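# Move an unpowered spare robot arm between two desks

## Task

Take the 5.7 kg spare arm, whose joints hang loose because it is unpowered, out of the open case on one desk and lay it on the other desk. At the end it must rest motionless with nothing sticking out past any desk edge, and no part of it may drop freely more than a few centimetres at any point. The case has to stay on its own desk. Release the arm and back the robot away from it. The robot must not topple or finish leaning. Only a result that stays put without the robot supporting it counts.

## Robot and tools

ROBOT. A wheeled base (two drive wheels plus four passive casters) carries a column with a tilting head and two 6-joint arms, each ending in a two-finger gripper. Folded, as at the start, it is 0.73 m long, 0.62 m wide and 1.88 m tall, with its front 0.40 m ahead of the column. The base can drive straight and turn on the spot but cannot move sideways.

FRAMES. Base frame: origin on the floor between the drive wheels, under the column; x forward, y left, z up. left_hand and right_hand are reported in this frame as the point where the fingers meet (fingertips 8 mm further). The hand's z axis runs along the fingers (quat_wxyz maps (0,0,1) onto it), its y axis along the opening. Odometry frame = base frame at the scene's start; base_odometry counts wheel turns only, so slip reads as travel, heading -3.142 to 3.142, left positive.

execute_actions: "actions" is a list holding one action or nothing (empty = just report). An action may contain:
- "base": exactly one key. translate_m = relative drive distance in metres from where the base last reported itself, forward positive, -3 to 3. rotate_rad = relative turn in radians, counter-clockwise from above (left) positive, -3.2 to 3.2.
- "joints": absolute targets by name, any subset. Radians: head_tilt_rad -0.61 to 1.308 (positive looks down); left_/right_joint1_rad -2.879 to 2.879; joint2 0 to 3.141; joint3 0 to 3.019; joint4 -1.692 to 1.57; joint5 -1.57 to 1.57 (positive swings the hand to the robot's right); joint6 -2.094 to 2.094 (positive rolls clockwise seen from behind the hand). left_/right_gripper_m: fingertip gap in metres, 0 (closed) to 0.093. Done tolerances: head 0.03, joints 1-6 0.045, 0.14, 0.09, 0.055, 0.03, 0.035, gripper 0.003.
- "speeds": caps for this action only, translate_m 0.05-0.8 m/s, rotate_rad 0.1-1 rad/s (defaults are the maxima). Arms ignore speeds.
Motions start together. An action lasts at most 15 s; a base move needing over 8.667 s at its cap is refused. Unknown keys or out-of-range values refuse the whole call. Joints left out may still push toward earlier targets. "cameras" picks images: cam_head_left, cam_head_right, cam_left_wrist, cam_right_wrist, nav_camera, or "all" (default); [] for none.

ARM GEOMETRY (approximate). Left joint1 = -1.57, right joint1 = 1.57, joints 5 and 6 at 0 put an arm in a vertical plane pointing forward, 0.23 m beside the column. With a = j2 - 0.35, b = 1.05 + j2 - j3, c = b - j4 (c = 1.57 is fingers straight down): hand ahead = 0.12 + 0.39 sin a + 0.38 cos b + 0.25 cos c; height = 1.46 + 0.39 cos a - 0.38 sin b - 0.25 sin c. Example: j2, j3, j4 = 0.93, 0.78, 0.14 gives 0.60 m ahead, 1.21 m up. Real hands sit up to ~5 cm lower and nearer the column (~12 cm with heavy or far loads); trust the reported hand. Reach ~1 m from the shoulder, lowest ~0.47 m up; the floor is out of reach.

LOADS. Fingers down, one arm reliably holds 3.2 kg near 0.4 m ahead at 0.65-1.2 m height, 2 kg out to 0.6 m, 1 kg out to 0.8 m (0.9-1.2 m up). A gripper holds roughly 2-6 kg. The 5.7 kg arm is beyond one arm's tested range, so plan to share it between both hands and support its loose segments. Overloaded arms or flat fingers end lower and closer, reporting time_out or off_target.

GRIPPER. Fingers 7 cm long; outer width is the opening plus 1 cm at the tips, plus 5 cm at the base; body 10 cm wide, 7 cm thick; wrist camera sticks out 11 cm on one side. To grip, command a gap smaller than the object; off_target is then normal. A reported opening staying 0.002 m or more above target means something is held.

FRICTION. Changes under ~0.03 rad (0.08 for joints 2 and 3) may not move anything though reported done. For gentle contact step about 0.05 rad per call from your last target.

RESULTS. base_status/joint_status: done, off_target (resting away, may still push), contact_stop (base stalled on an obstacle: back off 0.05 m before retrying or turning), time_out (arm blocked; it keeps pushing toward a clipped target). Ease a pushing arm by resending its reported positions, though a loaded arm sags ~1 cm per kg each time. "joint command not followed" with a "cause:" line means a self-collision check withheld targets; move the offending joints back at least 0.05 rad or move the other arm away. on_its_own covers uncommanded parts; "held at" is a held target. motor_effort lists left_wheel and right_wheel in percent (positive pushes forward; bracket = peak). If turned_by_wheels and turned_by_imu differ by >4 % and ≥0.05 rad, the base hit or slipped. base_tilt gives forward/right lean in degrees; a forward drop of 0.5° while moving means leaning back: reverse 0.05 m. wheel_motors_off = 1 after ~3 s of hard pushing (2 s off, base then does not hold). Motor temperatures list each arm's joints; MOTOR HOT at 85 °C, and at 100 °C the arm and gripper go limp (OVER-TEMPERATURE FAULT).

CAMERAS. Head cameras 1.47-1.58 m up, looking down by about head_tilt_rad; straight ahead can be up to 0.3 rad off-centre. Wrist cameras sit 0.10 m behind the fingertip point, offset toward the hand's -x, tilted 0.62 rad toward +x; picture right is hand -y, up mostly hand -x; closed fingertips end at image centre. With fingers down and the arm forward, they look down and back toward the robot. nav_camera is on the base front, 0.23 m up, looking ahead.

OTHER TOOLS. wait: seconds 0-10, no new command. zoom_image: camera plus region [x0, y0, x1, y1] in pixels of its latest image, at most 504x504. read_manual: section "licences" (default). finished_scene: scene = current scene number; irreversible.

AVOID. Free drops of the spare arm, pulling the case off its desk, arms striking or pressing each other (especially near the centre line), desk tops between 0.30 and 1.20 m sliding over the base into the column, long hard pushes, overheating, and tipping. Release, retreat, then end the scene.

Each tool is called after "Request:" by a JSON object that holds its "name" and its "arguments".

## Session

Request:
{"name": "execute_actions", "arguments": {"actions": [{"joints":{"head_tilt_rad":0.6}}]}}

Scene clock: 0.73 s.
Motor temperatures (°C, as the motors report them): left_arm=[23 22 23 21 22 21] | right_arm=[22 21 21 23 20 24]
base_odometry: x=+0.000 y=+0.000 heading=+0.000 (m, m, rad; odometry frame)
turned_by_wheels: +0.000 (rad since the last result)
turned_by_imu: +0.000 (rad since the last result)
base_tilt: forward=+0.1 right=-0.3 (deg)
base_status: not commanded
joint_positions: head_tilt_rad=+0.618 left_joint1_rad=-1.571 left_joint2_rad=+0.890 left_joint3_rad=+0.416 left_joint4_rad=-0.961 left_joint5_rad=+0.028 left_joint6_rad=-0.093 left_gripper_m=+0.094 right_joint1_rad=+1.573 right_joint2_rad=+0.861 right_joint3_rad=+0.421 right_joint4_rad=-0.966 right_joint5_rad=+0.027 right_joint6_rad=+0.060 right_gripper_m=+0.094
joint_status: all done
wheel_motors_off: 0
motor_effort: left_wheel=+0(0) right_wheel=+2(2) (%)
left_hand: x=+0.1479 y=+0.2197 z=+1.2535 quat_wxyz=(+0.440, +0.048, -0.897, -0.008) (m; base frame)
right_hand: x=+0.1554 y=-0.2296 z=+1.2544 quat_wxyz=(+0.426, -0.020, -0.904, +0.024) (m; base frame)
pictures: cam_head_left, cam_head_right, cam_left_wrist, cam_right_wrist, nav_camera
Images, in order (width x height): cam_head_left 504x504, cam_head_right 504x504, cam_left_wrist 616x616, cam_right_wrist 616x616, nav_camera 504x504.

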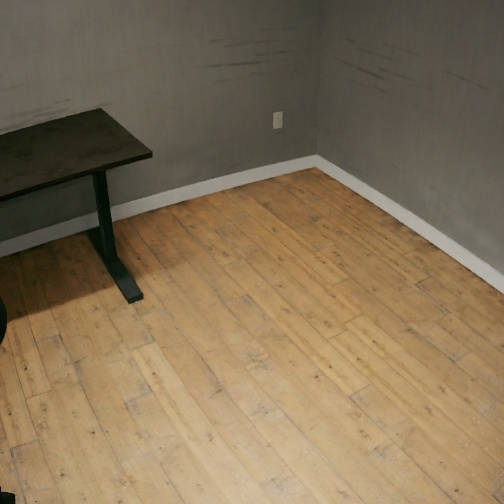

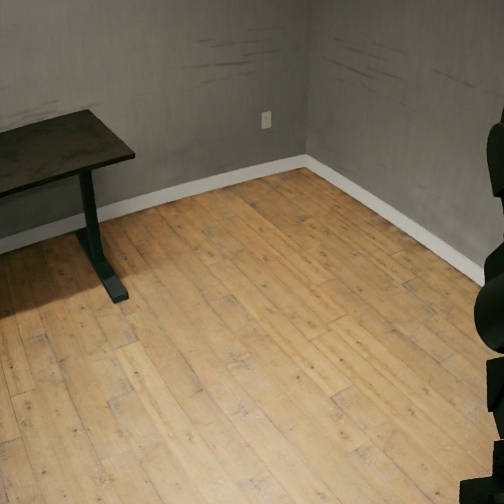

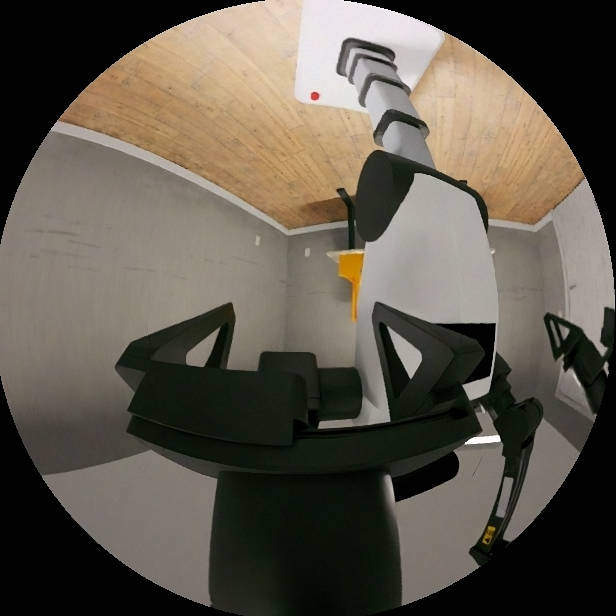

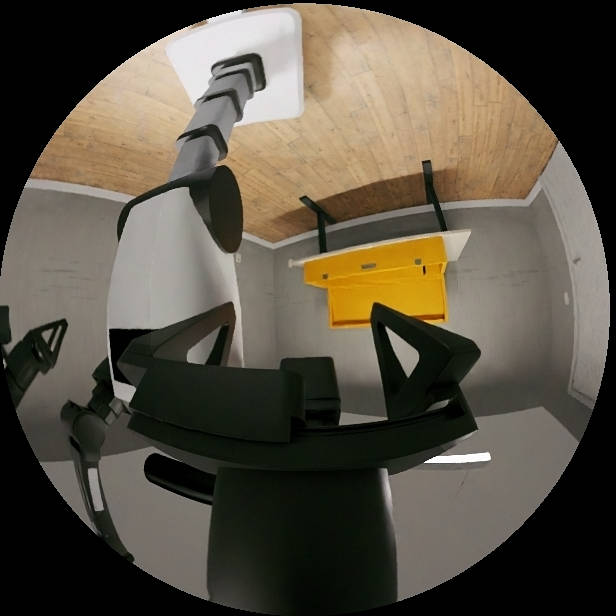

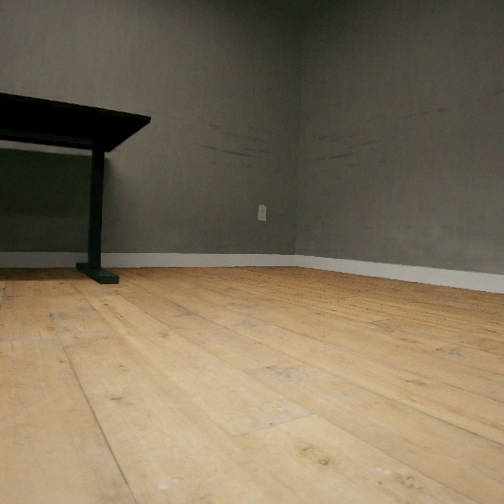

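Case is behind us. Turn around.

Request:
{"name": "execute_actions", "arguments": {"actions": [{"base":{"rotate_rad":3.0}}], "cameras": ["cam_head_left","cam_head_right","nav_camera"]}}

Scene clock: 6.37 s.
Motor temperatures (°C, as the motors report them): left_arm=[23 22 23 21 22 21] | right_arm=[22 21 21 23 20 24]
base_odometry: x=+0.000 y=+0.000 heading=+2.999 (m, m, rad; odometry frame)
turned_by_wheels: +2.999 (rad since the last result)
turned_by_imu: +3.035 (rad since the last result)
base_tilt: forward=+0.1 right=-0.3 (deg)
base_status: done
joint_positions: head_tilt_rad=+0.618 left_joint1_rad=-1.571 left_joint2_rad=+0.890 left_joint3_rad=+0.416 left_joint4_rad=-0.961 left_joint5_rad=+0.028 left_joint6_rad=-0.093 left_gripper_m=+0.094 right_joint1_rad=+1.573 right_joint2_rad=+0.861 right_joint3_rad=+0.421 right_joint4_rad=-0.966 right_joint5_rad=+0.027 right_joint6_rad=+0.060 right_gripper_m=+0.094
joint_status: not commanded
wheel_motors_off: 0
motor_effort: left_wheel=-3(36) right_wheel=+5(44) (%)
left_hand: x=+0.1479 y=+0.2197 z=+1.2535 quat_wxyz=(+0.440, +0.048, -0.897, -0.008) (m; base frame)
right_hand: x=+0.1556 y=-0.2296 z=+1.2544 quat_wxyz=(+0.426, -0.020, -0.904, +0.024) (m; base frame)
pictures: cam_head_left, cam_head_right, nav_camera
Images, in order (width x height): cam_head_left 504x504, cam_head_right 504x504, nav_camera 504x504.

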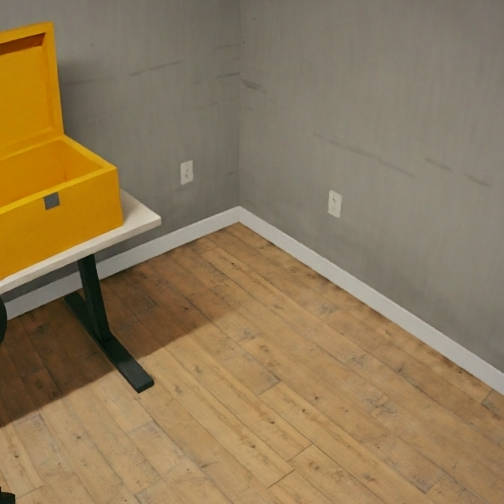

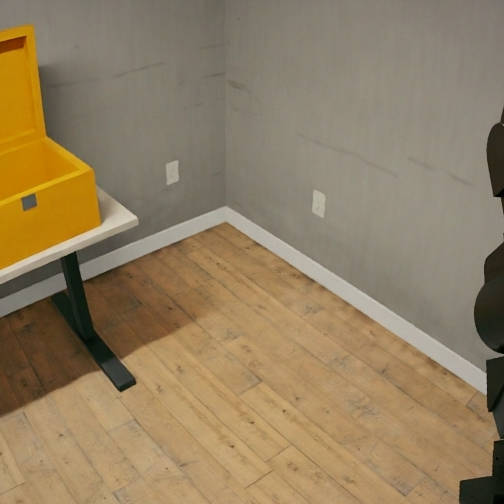

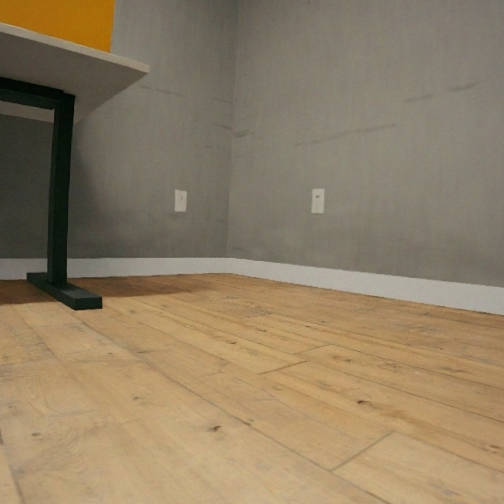

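Request:
{"name": "execute_actions", "arguments": {"actions": [{"base":{"rotate_rad":0.8}}]}}

Scene clock: 9.60 s.
Motor temperatures (°C, as the motors report them): left_arm=[23 22 23 21 22 21] | right_arm=[22 21 21 23 20 24]
base_odometry: x=+0.000 y=+0.000 heading=-2.485 (m, m, rad; odometry frame)
turned_by_wheels: +0.799 (rad since the last result)
turned_by_imu: +0.810 (rad since the last result)
base_tilt: forward=+0.0 right=-0.3 (deg)
base_status: done
joint_positions: head_tilt_rad=+0.618 left_joint1_rad=-1.571 left_joint2_rad=+0.890 left_joint3_rad=+0.416 left_joint4_rad=-0.961 left_joint5_rad=+0.028 left_joint6_rad=-0.093 left_gripper_m=+0.094 right_joint1_rad=+1.573 right_joint2_rad=+0.861 right_joint3_rad=+0.421 right_joint4_rad=-0.966 right_joint5_rad=+0.027 right_joint6_rad=+0.060 right_gripper_m=+0.094
joint_status: not commanded
wheel_motors_off: 0
motor_effort: left_wheel=-3(22) right_wheel=+5(31) (%)
left_hand: x=+0.1479 y=+0.2197 z=+1.2535 quat_wxyz=(+0.440, +0.048, -0.897, -0.008) (m; base frame)
right_hand: x=+0.1558 y=-0.2296 z=+1.2543 quat_wxyz=(+0.426, -0.020, -0.904, +0.024) (m; base frame)
pictures: cam_head_left, cam_head_right, cam_left_wrist, cam_right_wrist, nav_camera
Images, in order (width x height): cam_head_left 504x504, cam_head_right 504x504, cam_left_wrist 616x616, cam_right_wrist 616x616, nav_camera 504x504.

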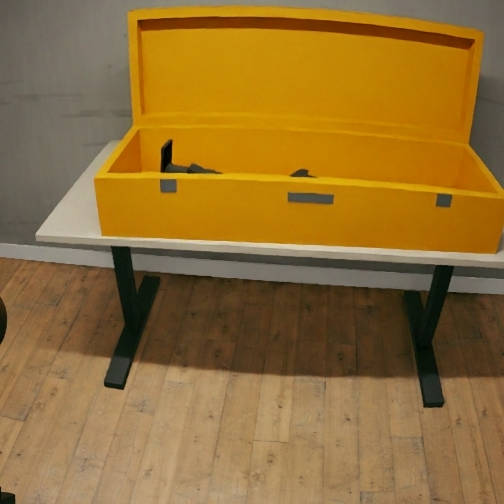

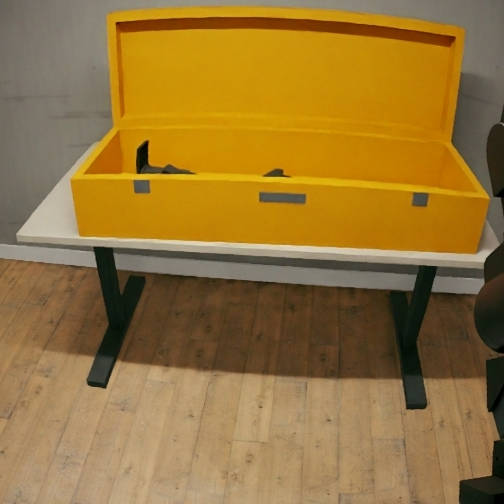

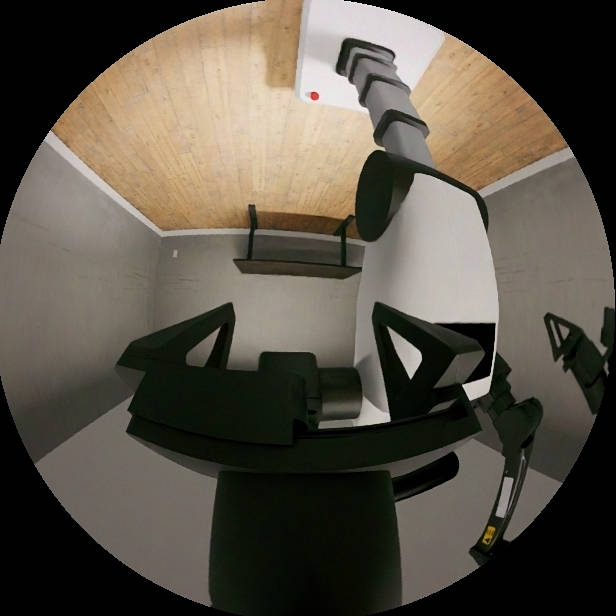

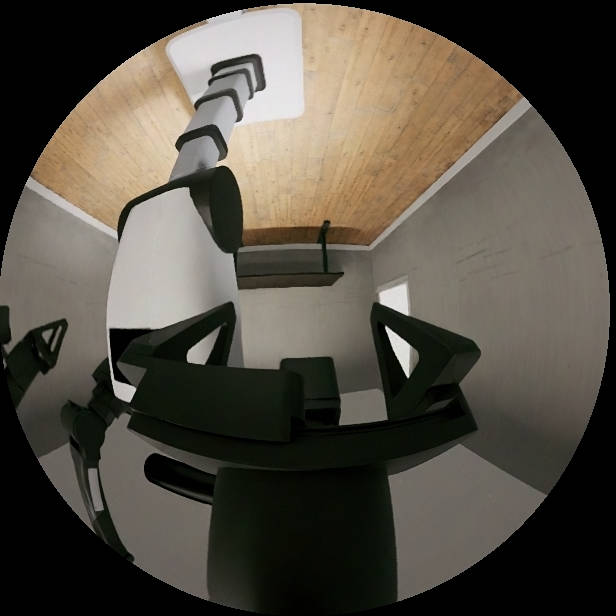

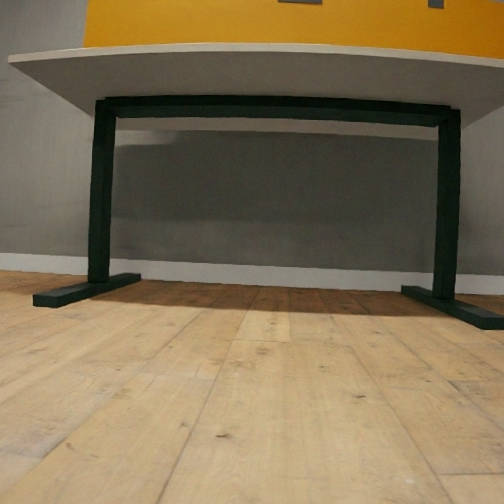

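Request:
{"name": "execute_actions", "arguments": {"actions": [{"base":{"translate_m":0.8},"joints":{"head_tilt_rad":0.95,"left_joint2_rad":0.95,"left_joint3_rad":1.1,"left_joint4_rad":-0.67,"right_joint2_rad":0.95,"right_joint3_rad":1.1,"right_joint4_rad":-0.67},"speeds":{"translate_m":0.3}}]}}

Scene clock: 17.90 s.
Motor temperatures (°C, as the motors report them): left_arm=[23 22 23 21 22 21] | right_arm=[22 22 22 23 20 24]
base_odometry: x=-0.633 y=-0.489 heading=-2.485 (m, m, rad; odometry frame)
turned_by_wheels: +0.000 (rad since the last result)
turned_by_imu: +0.003 (rad since the last result)
base_tilt: forward=+0.1 right=-0.3 (deg)
base_status: done
joint_positions: head_tilt_rad=+0.951 left_joint1_rad=-1.571 left_joint2_rad=+0.945 left_joint3_rad=+1.088 left_joint4_rad=-0.673 left_joint5_rad=+0.028 left_joint6_rad=-0.093 left_gripper_m=+0.094 right_joint1_rad=+1.573 right_joint2_rad=+0.946 right_joint3_rad=+1.090 right_joint4_rad=-0.671 right_joint5_rad=+0.027 right_joint6_rad=+0.060 right_gripper_m=+0.094
joint_status: all done
wheel_motors_off: 0
motor_effort: left_wheel=+0(43) right_wheel=+0(64) (%)
left_hand: x=+0.5752 y=+0.2196 z=+1.2279 quat_wxyz=(+0.004, +0.047, -0.999, +0.014) (m; base frame)
right_hand: x=+0.5767 y=-0.2290 z=+1.2281 quat_wxyz=(+0.001, -0.029, -0.999, +0.013) (m; base frame)
pictures: cam_head_left, cam_head_right, cam_left_wrist, cam_right_wrist, nav_camera
Images, in order (width x height): cam_head_left 504x504, cam_head_right 504x504, cam_left_wrist 616x616, cam_right_wrist 616x616, nav_camera 504x504.

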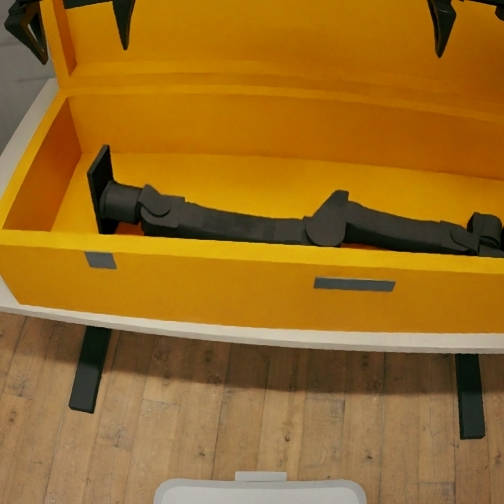

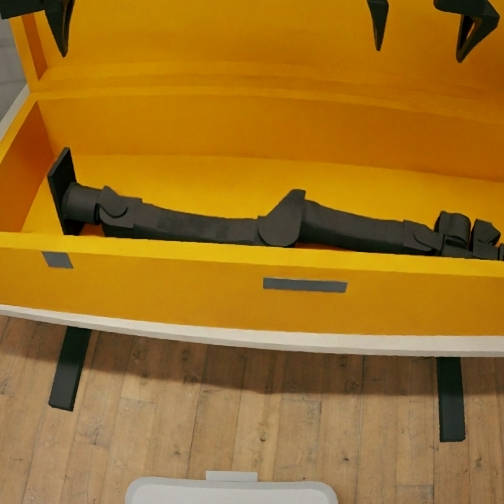

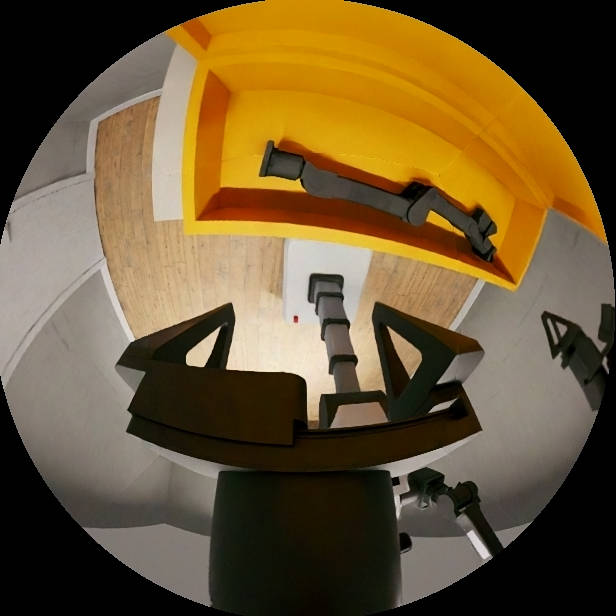

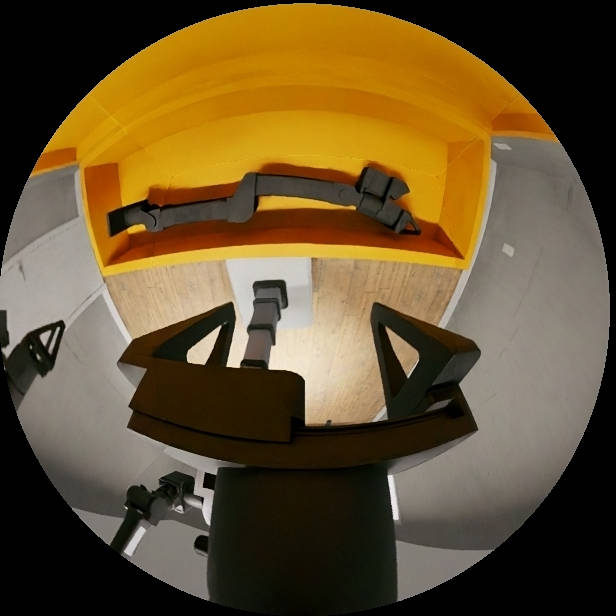

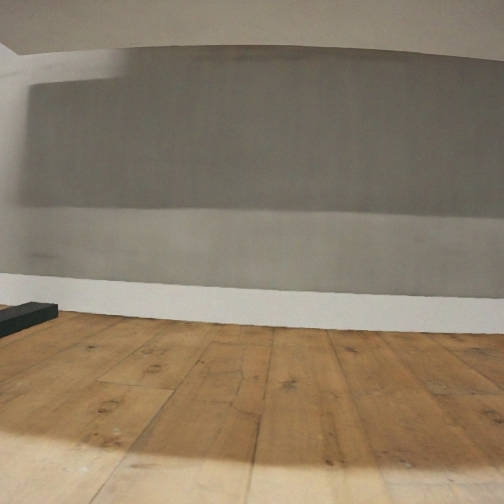

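Request:
{"name": "execute_actions", "arguments": {"actions": [{"base":{"translate_m":0.2},"joints":{"left_joint1_rad":-1.67,"right_joint1_rad":1.47,"left_joint2_rad":1.1,"left_joint3_rad":0.67,"left_joint4_rad":-0.09,"right_joint2_rad":1.1,"right_joint3_rad":0.67,"right_joint4_rad":-0.09,"left_joint6_rad":1.5,"right_joint6_rad":1.57},"speeds":{"translate_m":0.1}}]}}

Scene clock: 28.90 s.
Motor temperatures (°C, as the motors report them): left_arm=[23 23 24 21 22 21] | right_arm=[22 22 22 23 20 24]
base_odometry: x=-0.792 y=-0.611 heading=-2.485 (m, m, rad; odometry frame)
turned_by_wheels: +0.000 (rad since the last result)
turned_by_imu: +0.001 (rad since the last result)
base_tilt: forward=+0.0 right=-0.2 (deg)
base_status: done
joint_positions: head_tilt_rad=+0.951 left_joint1_rad=-1.677 left_joint2_rad=+1.110 left_joint3_rad=+0.672 left_joint4_rad=-0.102 left_joint5_rad=+0.028 left_joint6_rad=+1.488 left_gripper_m=+0.094 right_joint1_rad=+1.463 right_joint2_rad=+1.107 right_joint3_rad=+0.670 right_joint4_rad=-0.100 right_joint5_rad=+0.027 right_joint6_rad=+1.563 right_gripper_m=+0.094
joint_status: all done
wheel_motors_off: 0
motor_effort: left_wheel=+0(29) right_wheel=+0(40) (%)
left_hand: x=+0.4167 y=+0.1698 z=+1.1105 quat_wxyz=(-0.034, -0.696, -0.716, +0.050) (m; base frame)
right_hand: x=+0.4174 y=-0.2807 z=+1.1114 quat_wxyz=(-0.037, -0.722, -0.689, +0.047) (m; base frame)
pictures: cam_head_left, cam_head_right, cam_left_wrist, cam_right_wrist, nav_camera
Images, in order (width x height): cam_head_left 504x504, cam_head_right 504x504, cam_left_wrist 616x616, cam_right_wrist 616x616, nav_camera 504x504.

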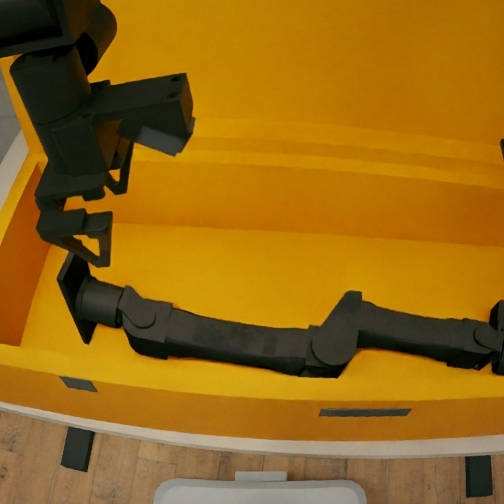

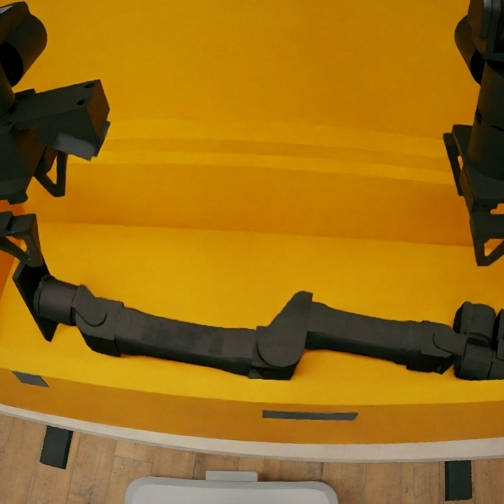

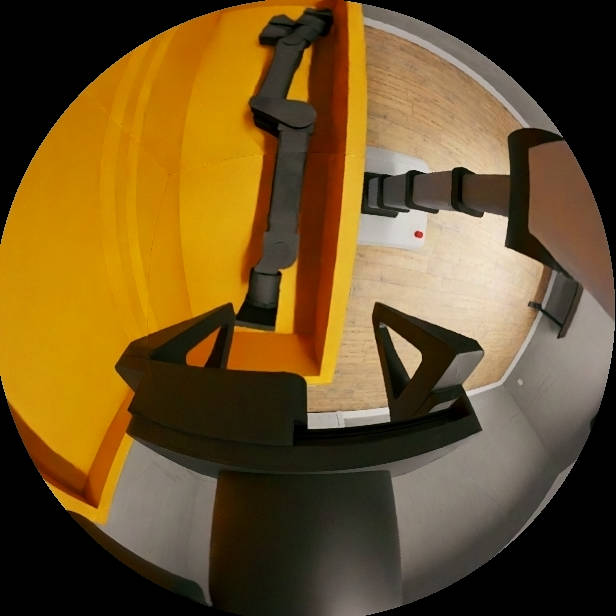

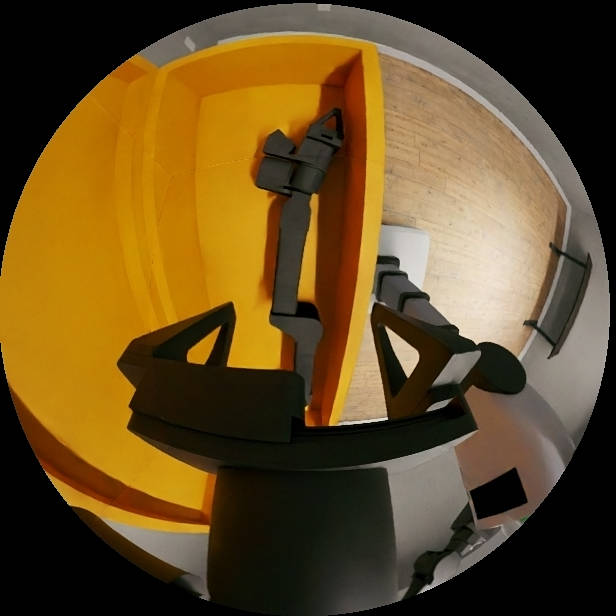

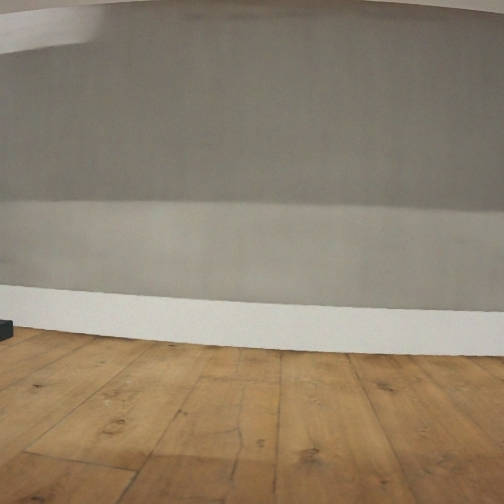

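Request:
{"name": "execute_actions", "arguments": {"actions": [{"base":{"translate_m":0.04},"joints":{"left_joint2_rad":1.76,"left_joint3_rad":1.01,"left_joint4_rad":0.23,"right_joint2_rad":1.76,"right_joint3_rad":1.01,"right_joint4_rad":0.23},"speeds":{"translate_m":0.1}}]}}

Scene clock: 36.03 s.
Motor temperatures (°C, as the motors report them): left_arm=[23 23 24 21 22 21] | right_arm=[22 23 22 23 21 24]
base_odometry: x=-0.824 y=-0.635 heading=-2.485 (m, m, rad; odometry frame)
turned_by_wheels: +0.000 (rad since the last result)
turned_by_imu: +0.001 (rad since the last result)
base_tilt: forward=+0.1 right=-0.3 (deg)
base_status: done
joint_positions: head_tilt_rad=+0.952 left_joint1_rad=-1.677 left_joint2_rad=+1.783 left_joint3_rad=+1.013 left_joint4_rad=+0.233 left_joint5_rad=+0.028 left_joint6_rad=+1.489 left_gripper_m=+0.094 right_joint1_rad=+1.463 right_joint2_rad=+1.763 right_joint3_rad=+1.013 right_joint4_rad=+0.231 right_joint5_rad=+0.027 right_joint6_rad=+1.564 right_gripper_m=+0.094
joint_status: all done
wheel_motors_off: 0
motor_effort: left_wheel=+1(29) right_wheel=+1(39) (%)
left_hand: x=+0.4065 y=+0.1505 z=+0.8951 quat_wxyz=(-0.035, -0.696, -0.716, +0.049) (m; base frame)
right_hand: x=+0.4167 y=-0.3002 z=+0.9008 quat_wxyz=(-0.043, -0.722, -0.689, +0.042) (m; base frame)
pictures: cam_head_left, cam_head_right, cam_left_wrist, cam_right_wrist, nav_camera
Images, in order (width x height): cam_head_left 504x504, cam_head_right 504x504, cam_left_wrist 616x616, cam_right_wrist 616x616, nav_camera 504x504.

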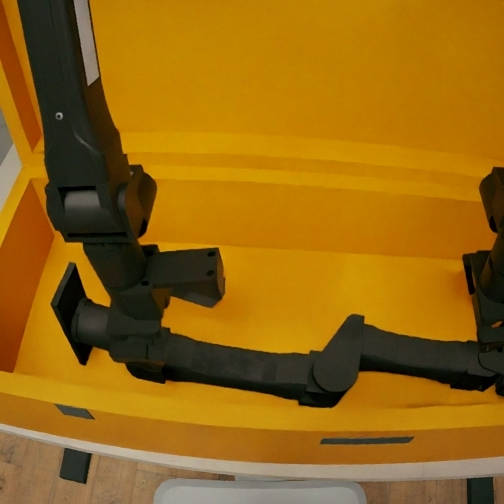

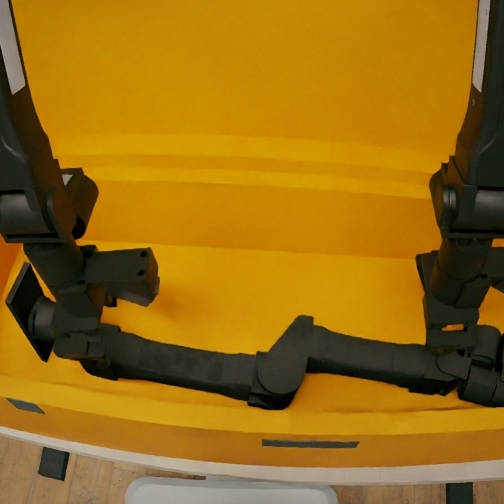

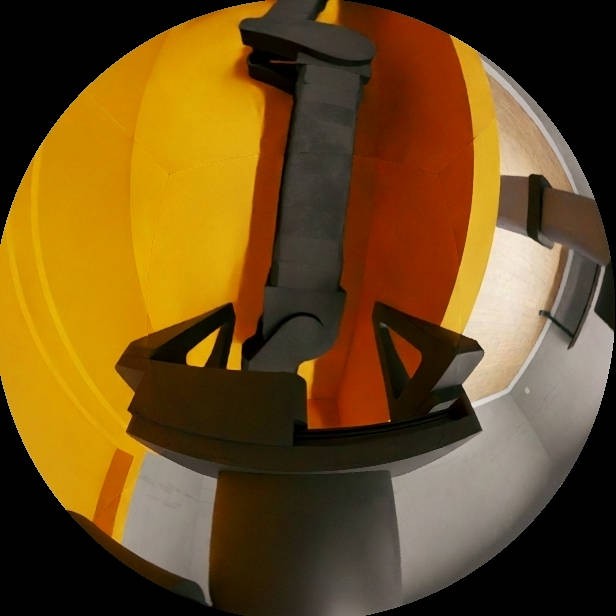

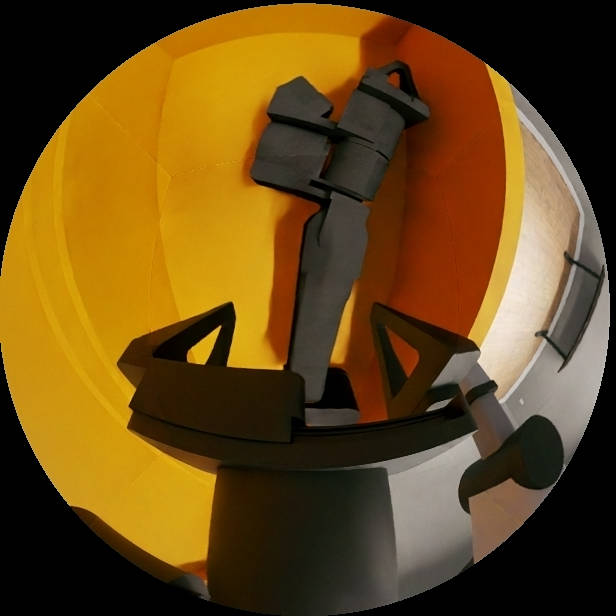

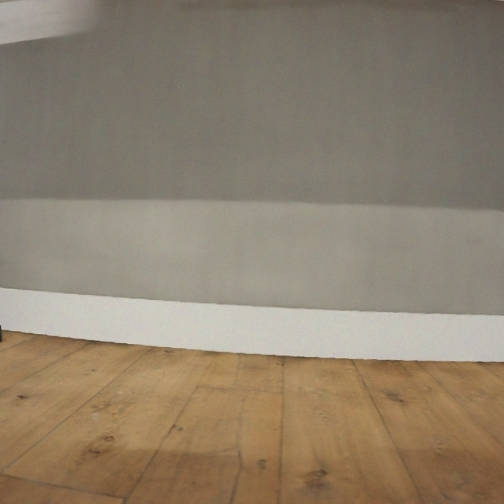

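Request:
{"name": "execute_actions", "arguments": {"actions": [{"joints":{"left_joint1_rad":-1.74}}], "cameras": []}}

Request:
{"name": "execute_actions", "arguments": {"actions": [{"joints":{"left_joint2_rad":1.92,"left_joint3_rad":1.15,"left_joint4_rad":0.26,"right_joint2_rad":1.92,"right_joint3_rad":1.15,"right_joint4_rad":0.26}}]}}

Scene clock: 39.83 s.
Motor temperatures (°C, as the motors report them): left_arm=[23 23 23 21 22 21] | right_arm=[22 23 22 23 21 24]
base_odometry: x=-0.824 y=-0.635 heading=-2.485 (m, m, rad; odometry frame)
turned_by_wheels: +0.000 (rad since the last result)
turned_by_imu: +0.001 (rad since the last result)
base_tilt: forward=+0.1 right=-0.3 (deg)
base_status: not commanded
joint_positions: head_tilt_rad=+0.952 left_joint1_rad=-1.748 left_joint2_rad=+1.783 left_joint3_rad=+1.013 left_joint4_rad=+0.233 left_joint5_rad=+0.028 left_joint6_rad=+1.489 left_gripper_m=+0.094 right_joint1_rad=+1.463 right_joint2_rad=+1.763 right_joint3_rad=+1.013 right_joint4_rad=+0.231 right_joint5_rad=+0.027 right_joint6_rad=+1.564 right_gripper_m=+0.094
joint_status: all done
wheel_motors_off: 0
motor_effort: left_wheel=+1(1) right_wheel=+1(1) (%)
left_hand: x=+0.4030 y=+0.1049 z=+0.9011 quat_wxyz=(-0.056, -0.707, -0.701, +0.071) (m; base frame)
right_hand: x=+0.4167 y=-0.3002 z=+0.9008 quat_wxyz=(-0.043, -0.722, -0.689, +0.042) (m; base frame)
pictures: none
No camera images: the call's "cameras" was empty. Leave "cameras" out to get every camera's image.

Scene clock: 40.77 s.
Motor temperatures (°C, as the motors report them): left_arm=[23 23 23 21 22 21] | right_arm=[22 23 22 23 21 24]
base_odometry: x=-0.824 y=-0.635 heading=-2.485 (m, m, rad; odometry frame)
turned_by_wheels: +0.000 (rad since the last result)
turned_by_imu: +0.000 (rad since the last result)
base_tilt: forward=+0.1 right=-0.3 (deg)
base_status: not commanded
joint_positions: head_tilt_rad=+0.952 left_joint1_rad=-1.749 left_joint2_rad=+1.859 left_joint3_rad=+1.154 left_joint4_rad=+0.249 left_joint5_rad=+0.034 left_joint6_rad=+1.489 left_gripper_m=+0.094 right_joint1_rad=+1.463 right_joint2_rad=+1.925 right_joint3_rad=+1.151 right_joint4_rad=+0.254 right_joint5_rad=+0.027 right_joint6_rad=+1.564 right_gripper_m=+0.094
joint_status: all done
wheel_motors_off: 0
motor_effort: left_wheel=+0(1) right_wheel=-1(3) (%)
left_hand: x=+0.4494 y=+0.0938 z=+0.8681 quat_wxyz=(-0.089, -0.705, -0.702, +0.048) (m; base frame)
right_hand: x=+0.4123 y=-0.3055 z=+0.8411 quat_wxyz=(-0.043, -0.722, -0.689, +0.042) (m; base frame)
pictures: cam_head_left, cam_head_right, cam_left_wrist, cam_right_wrist, nav_camera
Images, in order (width x height): cam_head_left 504x504, cam_head_right 504x504, cam_left_wrist 616x616, cam_right_wrist 616x616, nav_camera 504x504.

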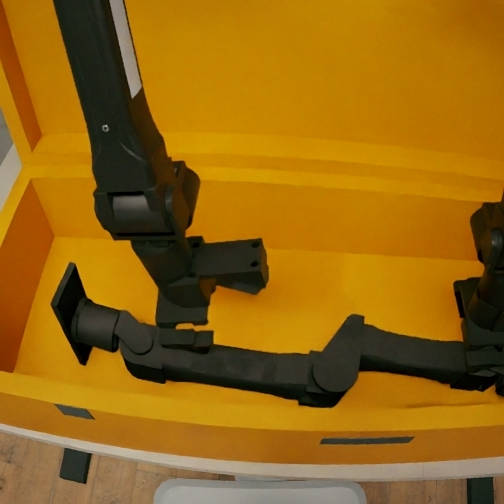

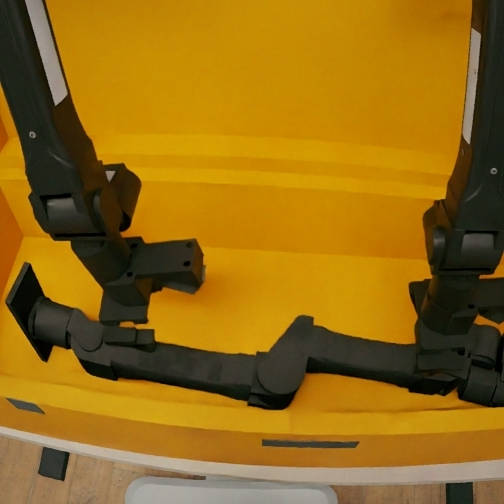

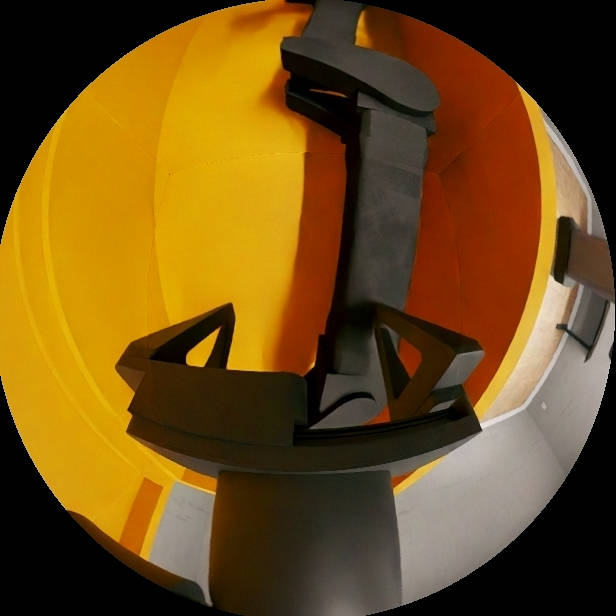

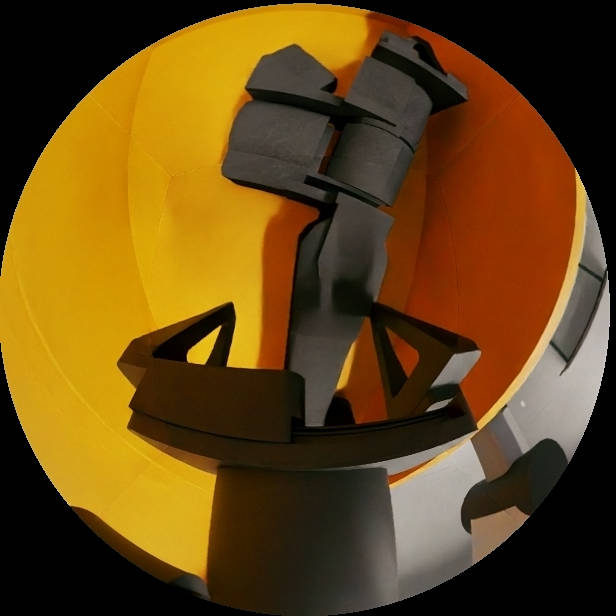

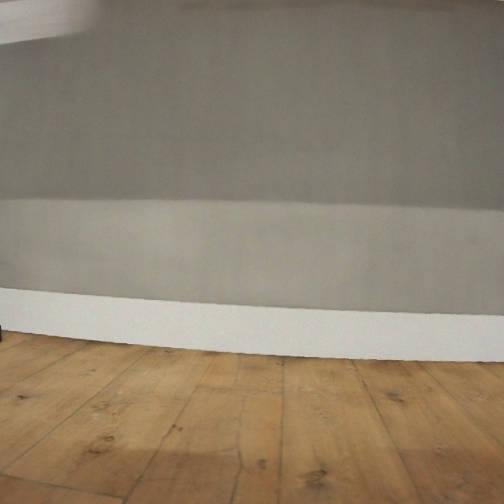

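Request:
{"name": "execute_actions", "arguments": {"actions": [{"joints":{"left_joint2_rad":1.72,"left_joint3_rad":0.98,"left_joint4_rad":0.2}}], "cameras": []}}

Request:
{"name": "execute_actions", "arguments": {"actions": [{"joints":{"left_joint2_rad":1.84,"left_joint3_rad":1.02,"left_joint4_rad":0.22,"right_joint2_rad":2.0,"right_joint3_rad":1.2}}], "cameras": ["cam_left_wrist","cam_right_wrist","cam_head_left"]}}

Scene clock: 44.10 s.
Motor temperatures (°C, as the motors report them): left_arm=[23 23 23 21 22 21] | right_arm=[22 23 22 23 21 24]
base_odometry: x=-0.824 y=-0.635 heading=-2.485 (m, m, rad; odometry frame)
turned_by_wheels: +0.000 (rad since the last result)
turned_by_imu: +0.001 (rad since the last result)
base_tilt: forward=+0.0 right=-0.3 (deg)
base_status: not commanded
joint_positions: head_tilt_rad=+0.952 left_joint1_rad=-1.747 left_joint2_rad=+1.732 left_joint3_rad=+0.987 left_joint4_rad=+0.206 left_joint5_rad=+0.030 left_joint6_rad=+1.489 left_gripper_m=+0.094 right_joint1_rad=+1.463 right_joint2_rad=+1.925 right_joint3_rad=+1.151 right_joint4_rad=+0.254 right_joint5_rad=+0.027 right_joint6_rad=+1.564 right_gripper_m=+0.094
joint_status: all done
wheel_motors_off: 0
motor_effort: left_wheel=+0(0) right_wheel=+0(1) (%)
left_hand: x=+0.4087 y=+0.1069 z=+0.9180 quat_wxyz=(-0.055, -0.707, -0.701, +0.073) (m; base frame)
right_hand: x=+0.4123 y=-0.3055 z=+0.8411 quat_wxyz=(-0.043, -0.722, -0.689, +0.042) (m; base frame)
pictures: none
No camera images: the call's "cameras" was empty. Leave "cameras" out to get every camera's image.

Scene clock: 45.00 s.
Motor temperatures (°C, as the motors report them): left_arm=[23 23 23 21 22 21] | right_arm=[22 23 22 23 21 24]
base_odometry: x=-0.824 y=-0.635 heading=-2.485 (m, m, rad; odometry frame)
turned_by_wheels: +0.000 (rad since the last result)
turned_by_imu: +0.000 (rad since the last result)
base_tilt: forward=+0.0 right=-0.3 (deg)
base_status: not commanded
joint_positions: head_tilt_rad=+0.952 left_joint1_rad=-1.747 left_joint2_rad=+1.833 left_joint3_rad=+1.023 left_joint4_rad=+0.212 left_joint5_rad=+0.030 left_joint6_rad=+1.489 left_gripper_m=+0.094 right_joint1_rad=+1.463 right_joint2_rad=+1.929 right_joint3_rad=+1.160 right_joint4_rad=+0.249 right_joint5_rad=+0.027 right_joint6_rad=+1.564 right_gripper_m=+0.094
joint_status: all done
wheel_motors_off: 0
motor_effort: left_wheel=+1(1) right_wheel=+0(0) (%)
left_hand: x=+0.3755 y=+0.1050 z=+0.8865 quat_wxyz=(-0.033, -0.708, -0.700, +0.091) (m; base frame)
right_hand: x=+0.4141 y=-0.3058 z=+0.8392 quat_wxyz=(-0.043, -0.722, -0.689, +0.042) (m; base frame)
pictures: cam_head_left, cam_left_wrist, cam_right_wrist
Images, in order (width x height): cam_head_left 504x504, cam_left_wrist 616x616, cam_right_wrist 616x616.

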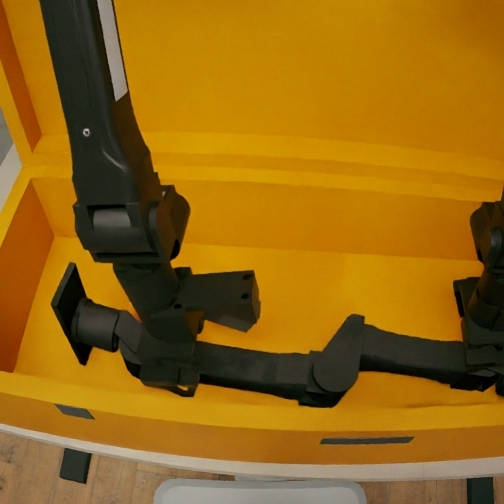

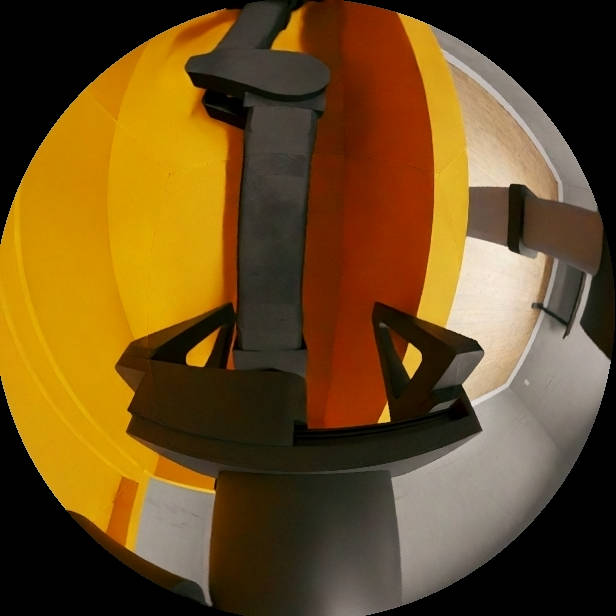

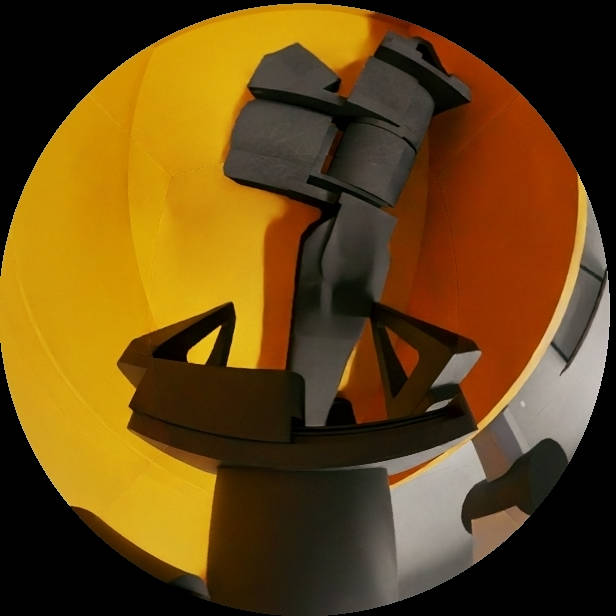

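Request:
{"name": "execute_actions", "arguments": {"actions": [{"joints":{"left_joint3_rad":1.09,"left_joint4_rad":0.27}}], "cameras": []}}

Request:
{"name": "execute_actions", "arguments": {"actions": [{"joints":{"left_joint2_rad":1.93,"left_joint3_rad":1.12,"right_joint4_rad":0.2}}], "cameras": ["cam_left_wrist","cam_right_wrist","cam_head_left"]}}

Scene clock: 48.50 s.
Motor temperatures (°C, as the motors report them): left_arm=[23 23 23 21 22 21] | right_arm=[22 23 22 23 21 24]
base_odometry: x=-0.824 y=-0.635 heading=-2.485 (m, m, rad; odometry frame)
turned_by_wheels: +0.000 (rad since the last result)
turned_by_imu: +0.001 (rad since the last result)
base_tilt: forward=+0.0 right=-0.4 (deg)
base_status: not commanded
joint_positions: head_tilt_rad=+0.952 left_joint1_rad=-1.747 left_joint2_rad=+1.833 left_joint3_rad=+1.100 left_joint4_rad=+0.262 left_joint5_rad=+0.030 left_joint6_rad=+1.489 left_gripper_m=+0.094 right_joint1_rad=+1.463 right_joint2_rad=+1.929 right_joint3_rad=+1.160 right_joint4_rad=+0.249 right_joint5_rad=+0.027 right_joint6_rad=+1.564 right_gripper_m=+0.094
joint_status: all done
wheel_motors_off: 0
motor_effort: left_wheel=+1(1) right_wheel=-1(0) (%)
left_hand: x=+0.4345 y=+0.0987 z=+0.8794 quat_wxyz=(-0.081, -0.705, -0.703, +0.051) (m; base frame)
right_hand: x=+0.4141 y=-0.3058 z=+0.8392 quat_wxyz=(-0.043, -0.722, -0.689, +0.042) (m; base frame)
pictures: none
No camera images: the call's "cameras" was empty. Leave "cameras" out to get every camera's image.

Scene clock: 49.33 s.
Motor temperatures (°C, as the motors report them): left_arm=[23 23 23 21 22 21] | right_arm=[22 23 22 23 21 24]
base_odometry: x=-0.824 y=-0.635 heading=-2.485 (m, m, rad; odometry frame)
turned_by_wheels: +0.000 (rad since the last result)
turned_by_imu: +0.000 (rad since the last result)
base_tilt: forward=+0.1 right=-0.3 (deg)
base_status: not commanded
joint_positions: head_tilt_rad=+0.952 left_joint1_rad=-1.747 left_joint2_rad=+1.915 left_joint3_rad=+1.127 left_joint4_rad=+0.262 left_joint5_rad=+0.030 left_joint6_rad=+1.489 left_gripper_m=+0.094 right_joint1_rad=+1.463 right_joint2_rad=+1.929 right_joint3_rad=+1.179 right_joint4_rad=+0.196 right_joint5_rad=+0.027 right_joint6_rad=+1.564 right_gripper_m=+0.094
joint_status: all done
wheel_motors_off: 0
motor_effort: left_wheel=+0(1) right_wheel=-1(1) (%)
left_hand: x=+0.4026 y=+0.0973 z=+0.8527 quat_wxyz=(-0.061, -0.707, -0.702, +0.068) (m; base frame)
right_hand: x=+0.4134 y=-0.3059 z=+0.8377 quat_wxyz=(-0.031, -0.722, -0.689, +0.053) (m; base frame)
pictures: cam_head_left, cam_left_wrist, cam_right_wrist
Images, in order (width x height): cam_head_left 504x504, cam_left_wrist 616x616, cam_right_wrist 616x616.

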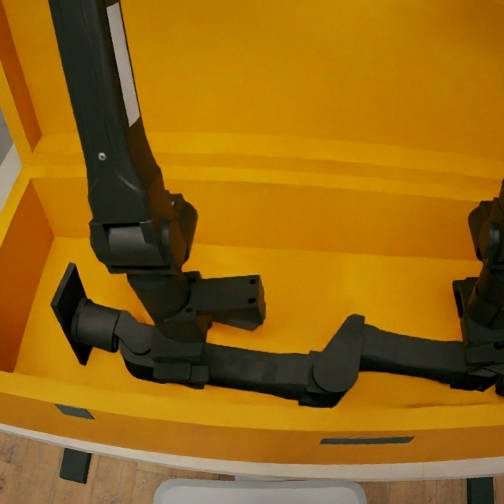

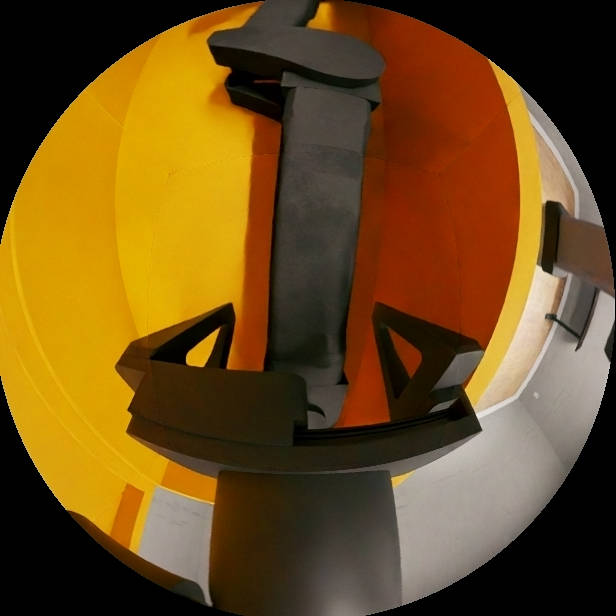

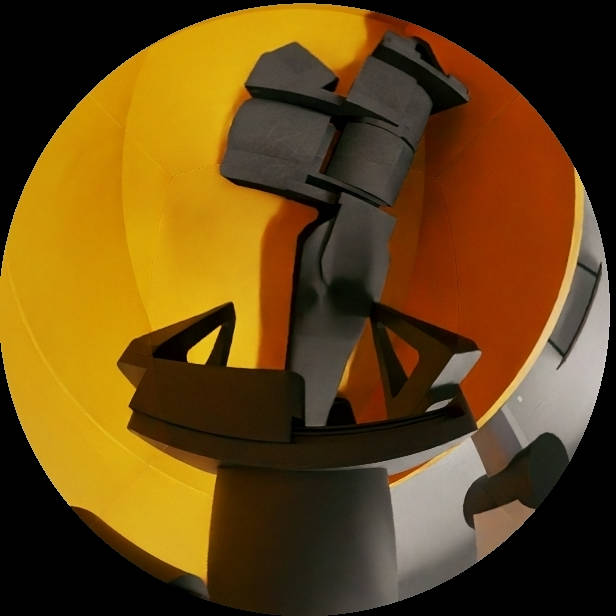

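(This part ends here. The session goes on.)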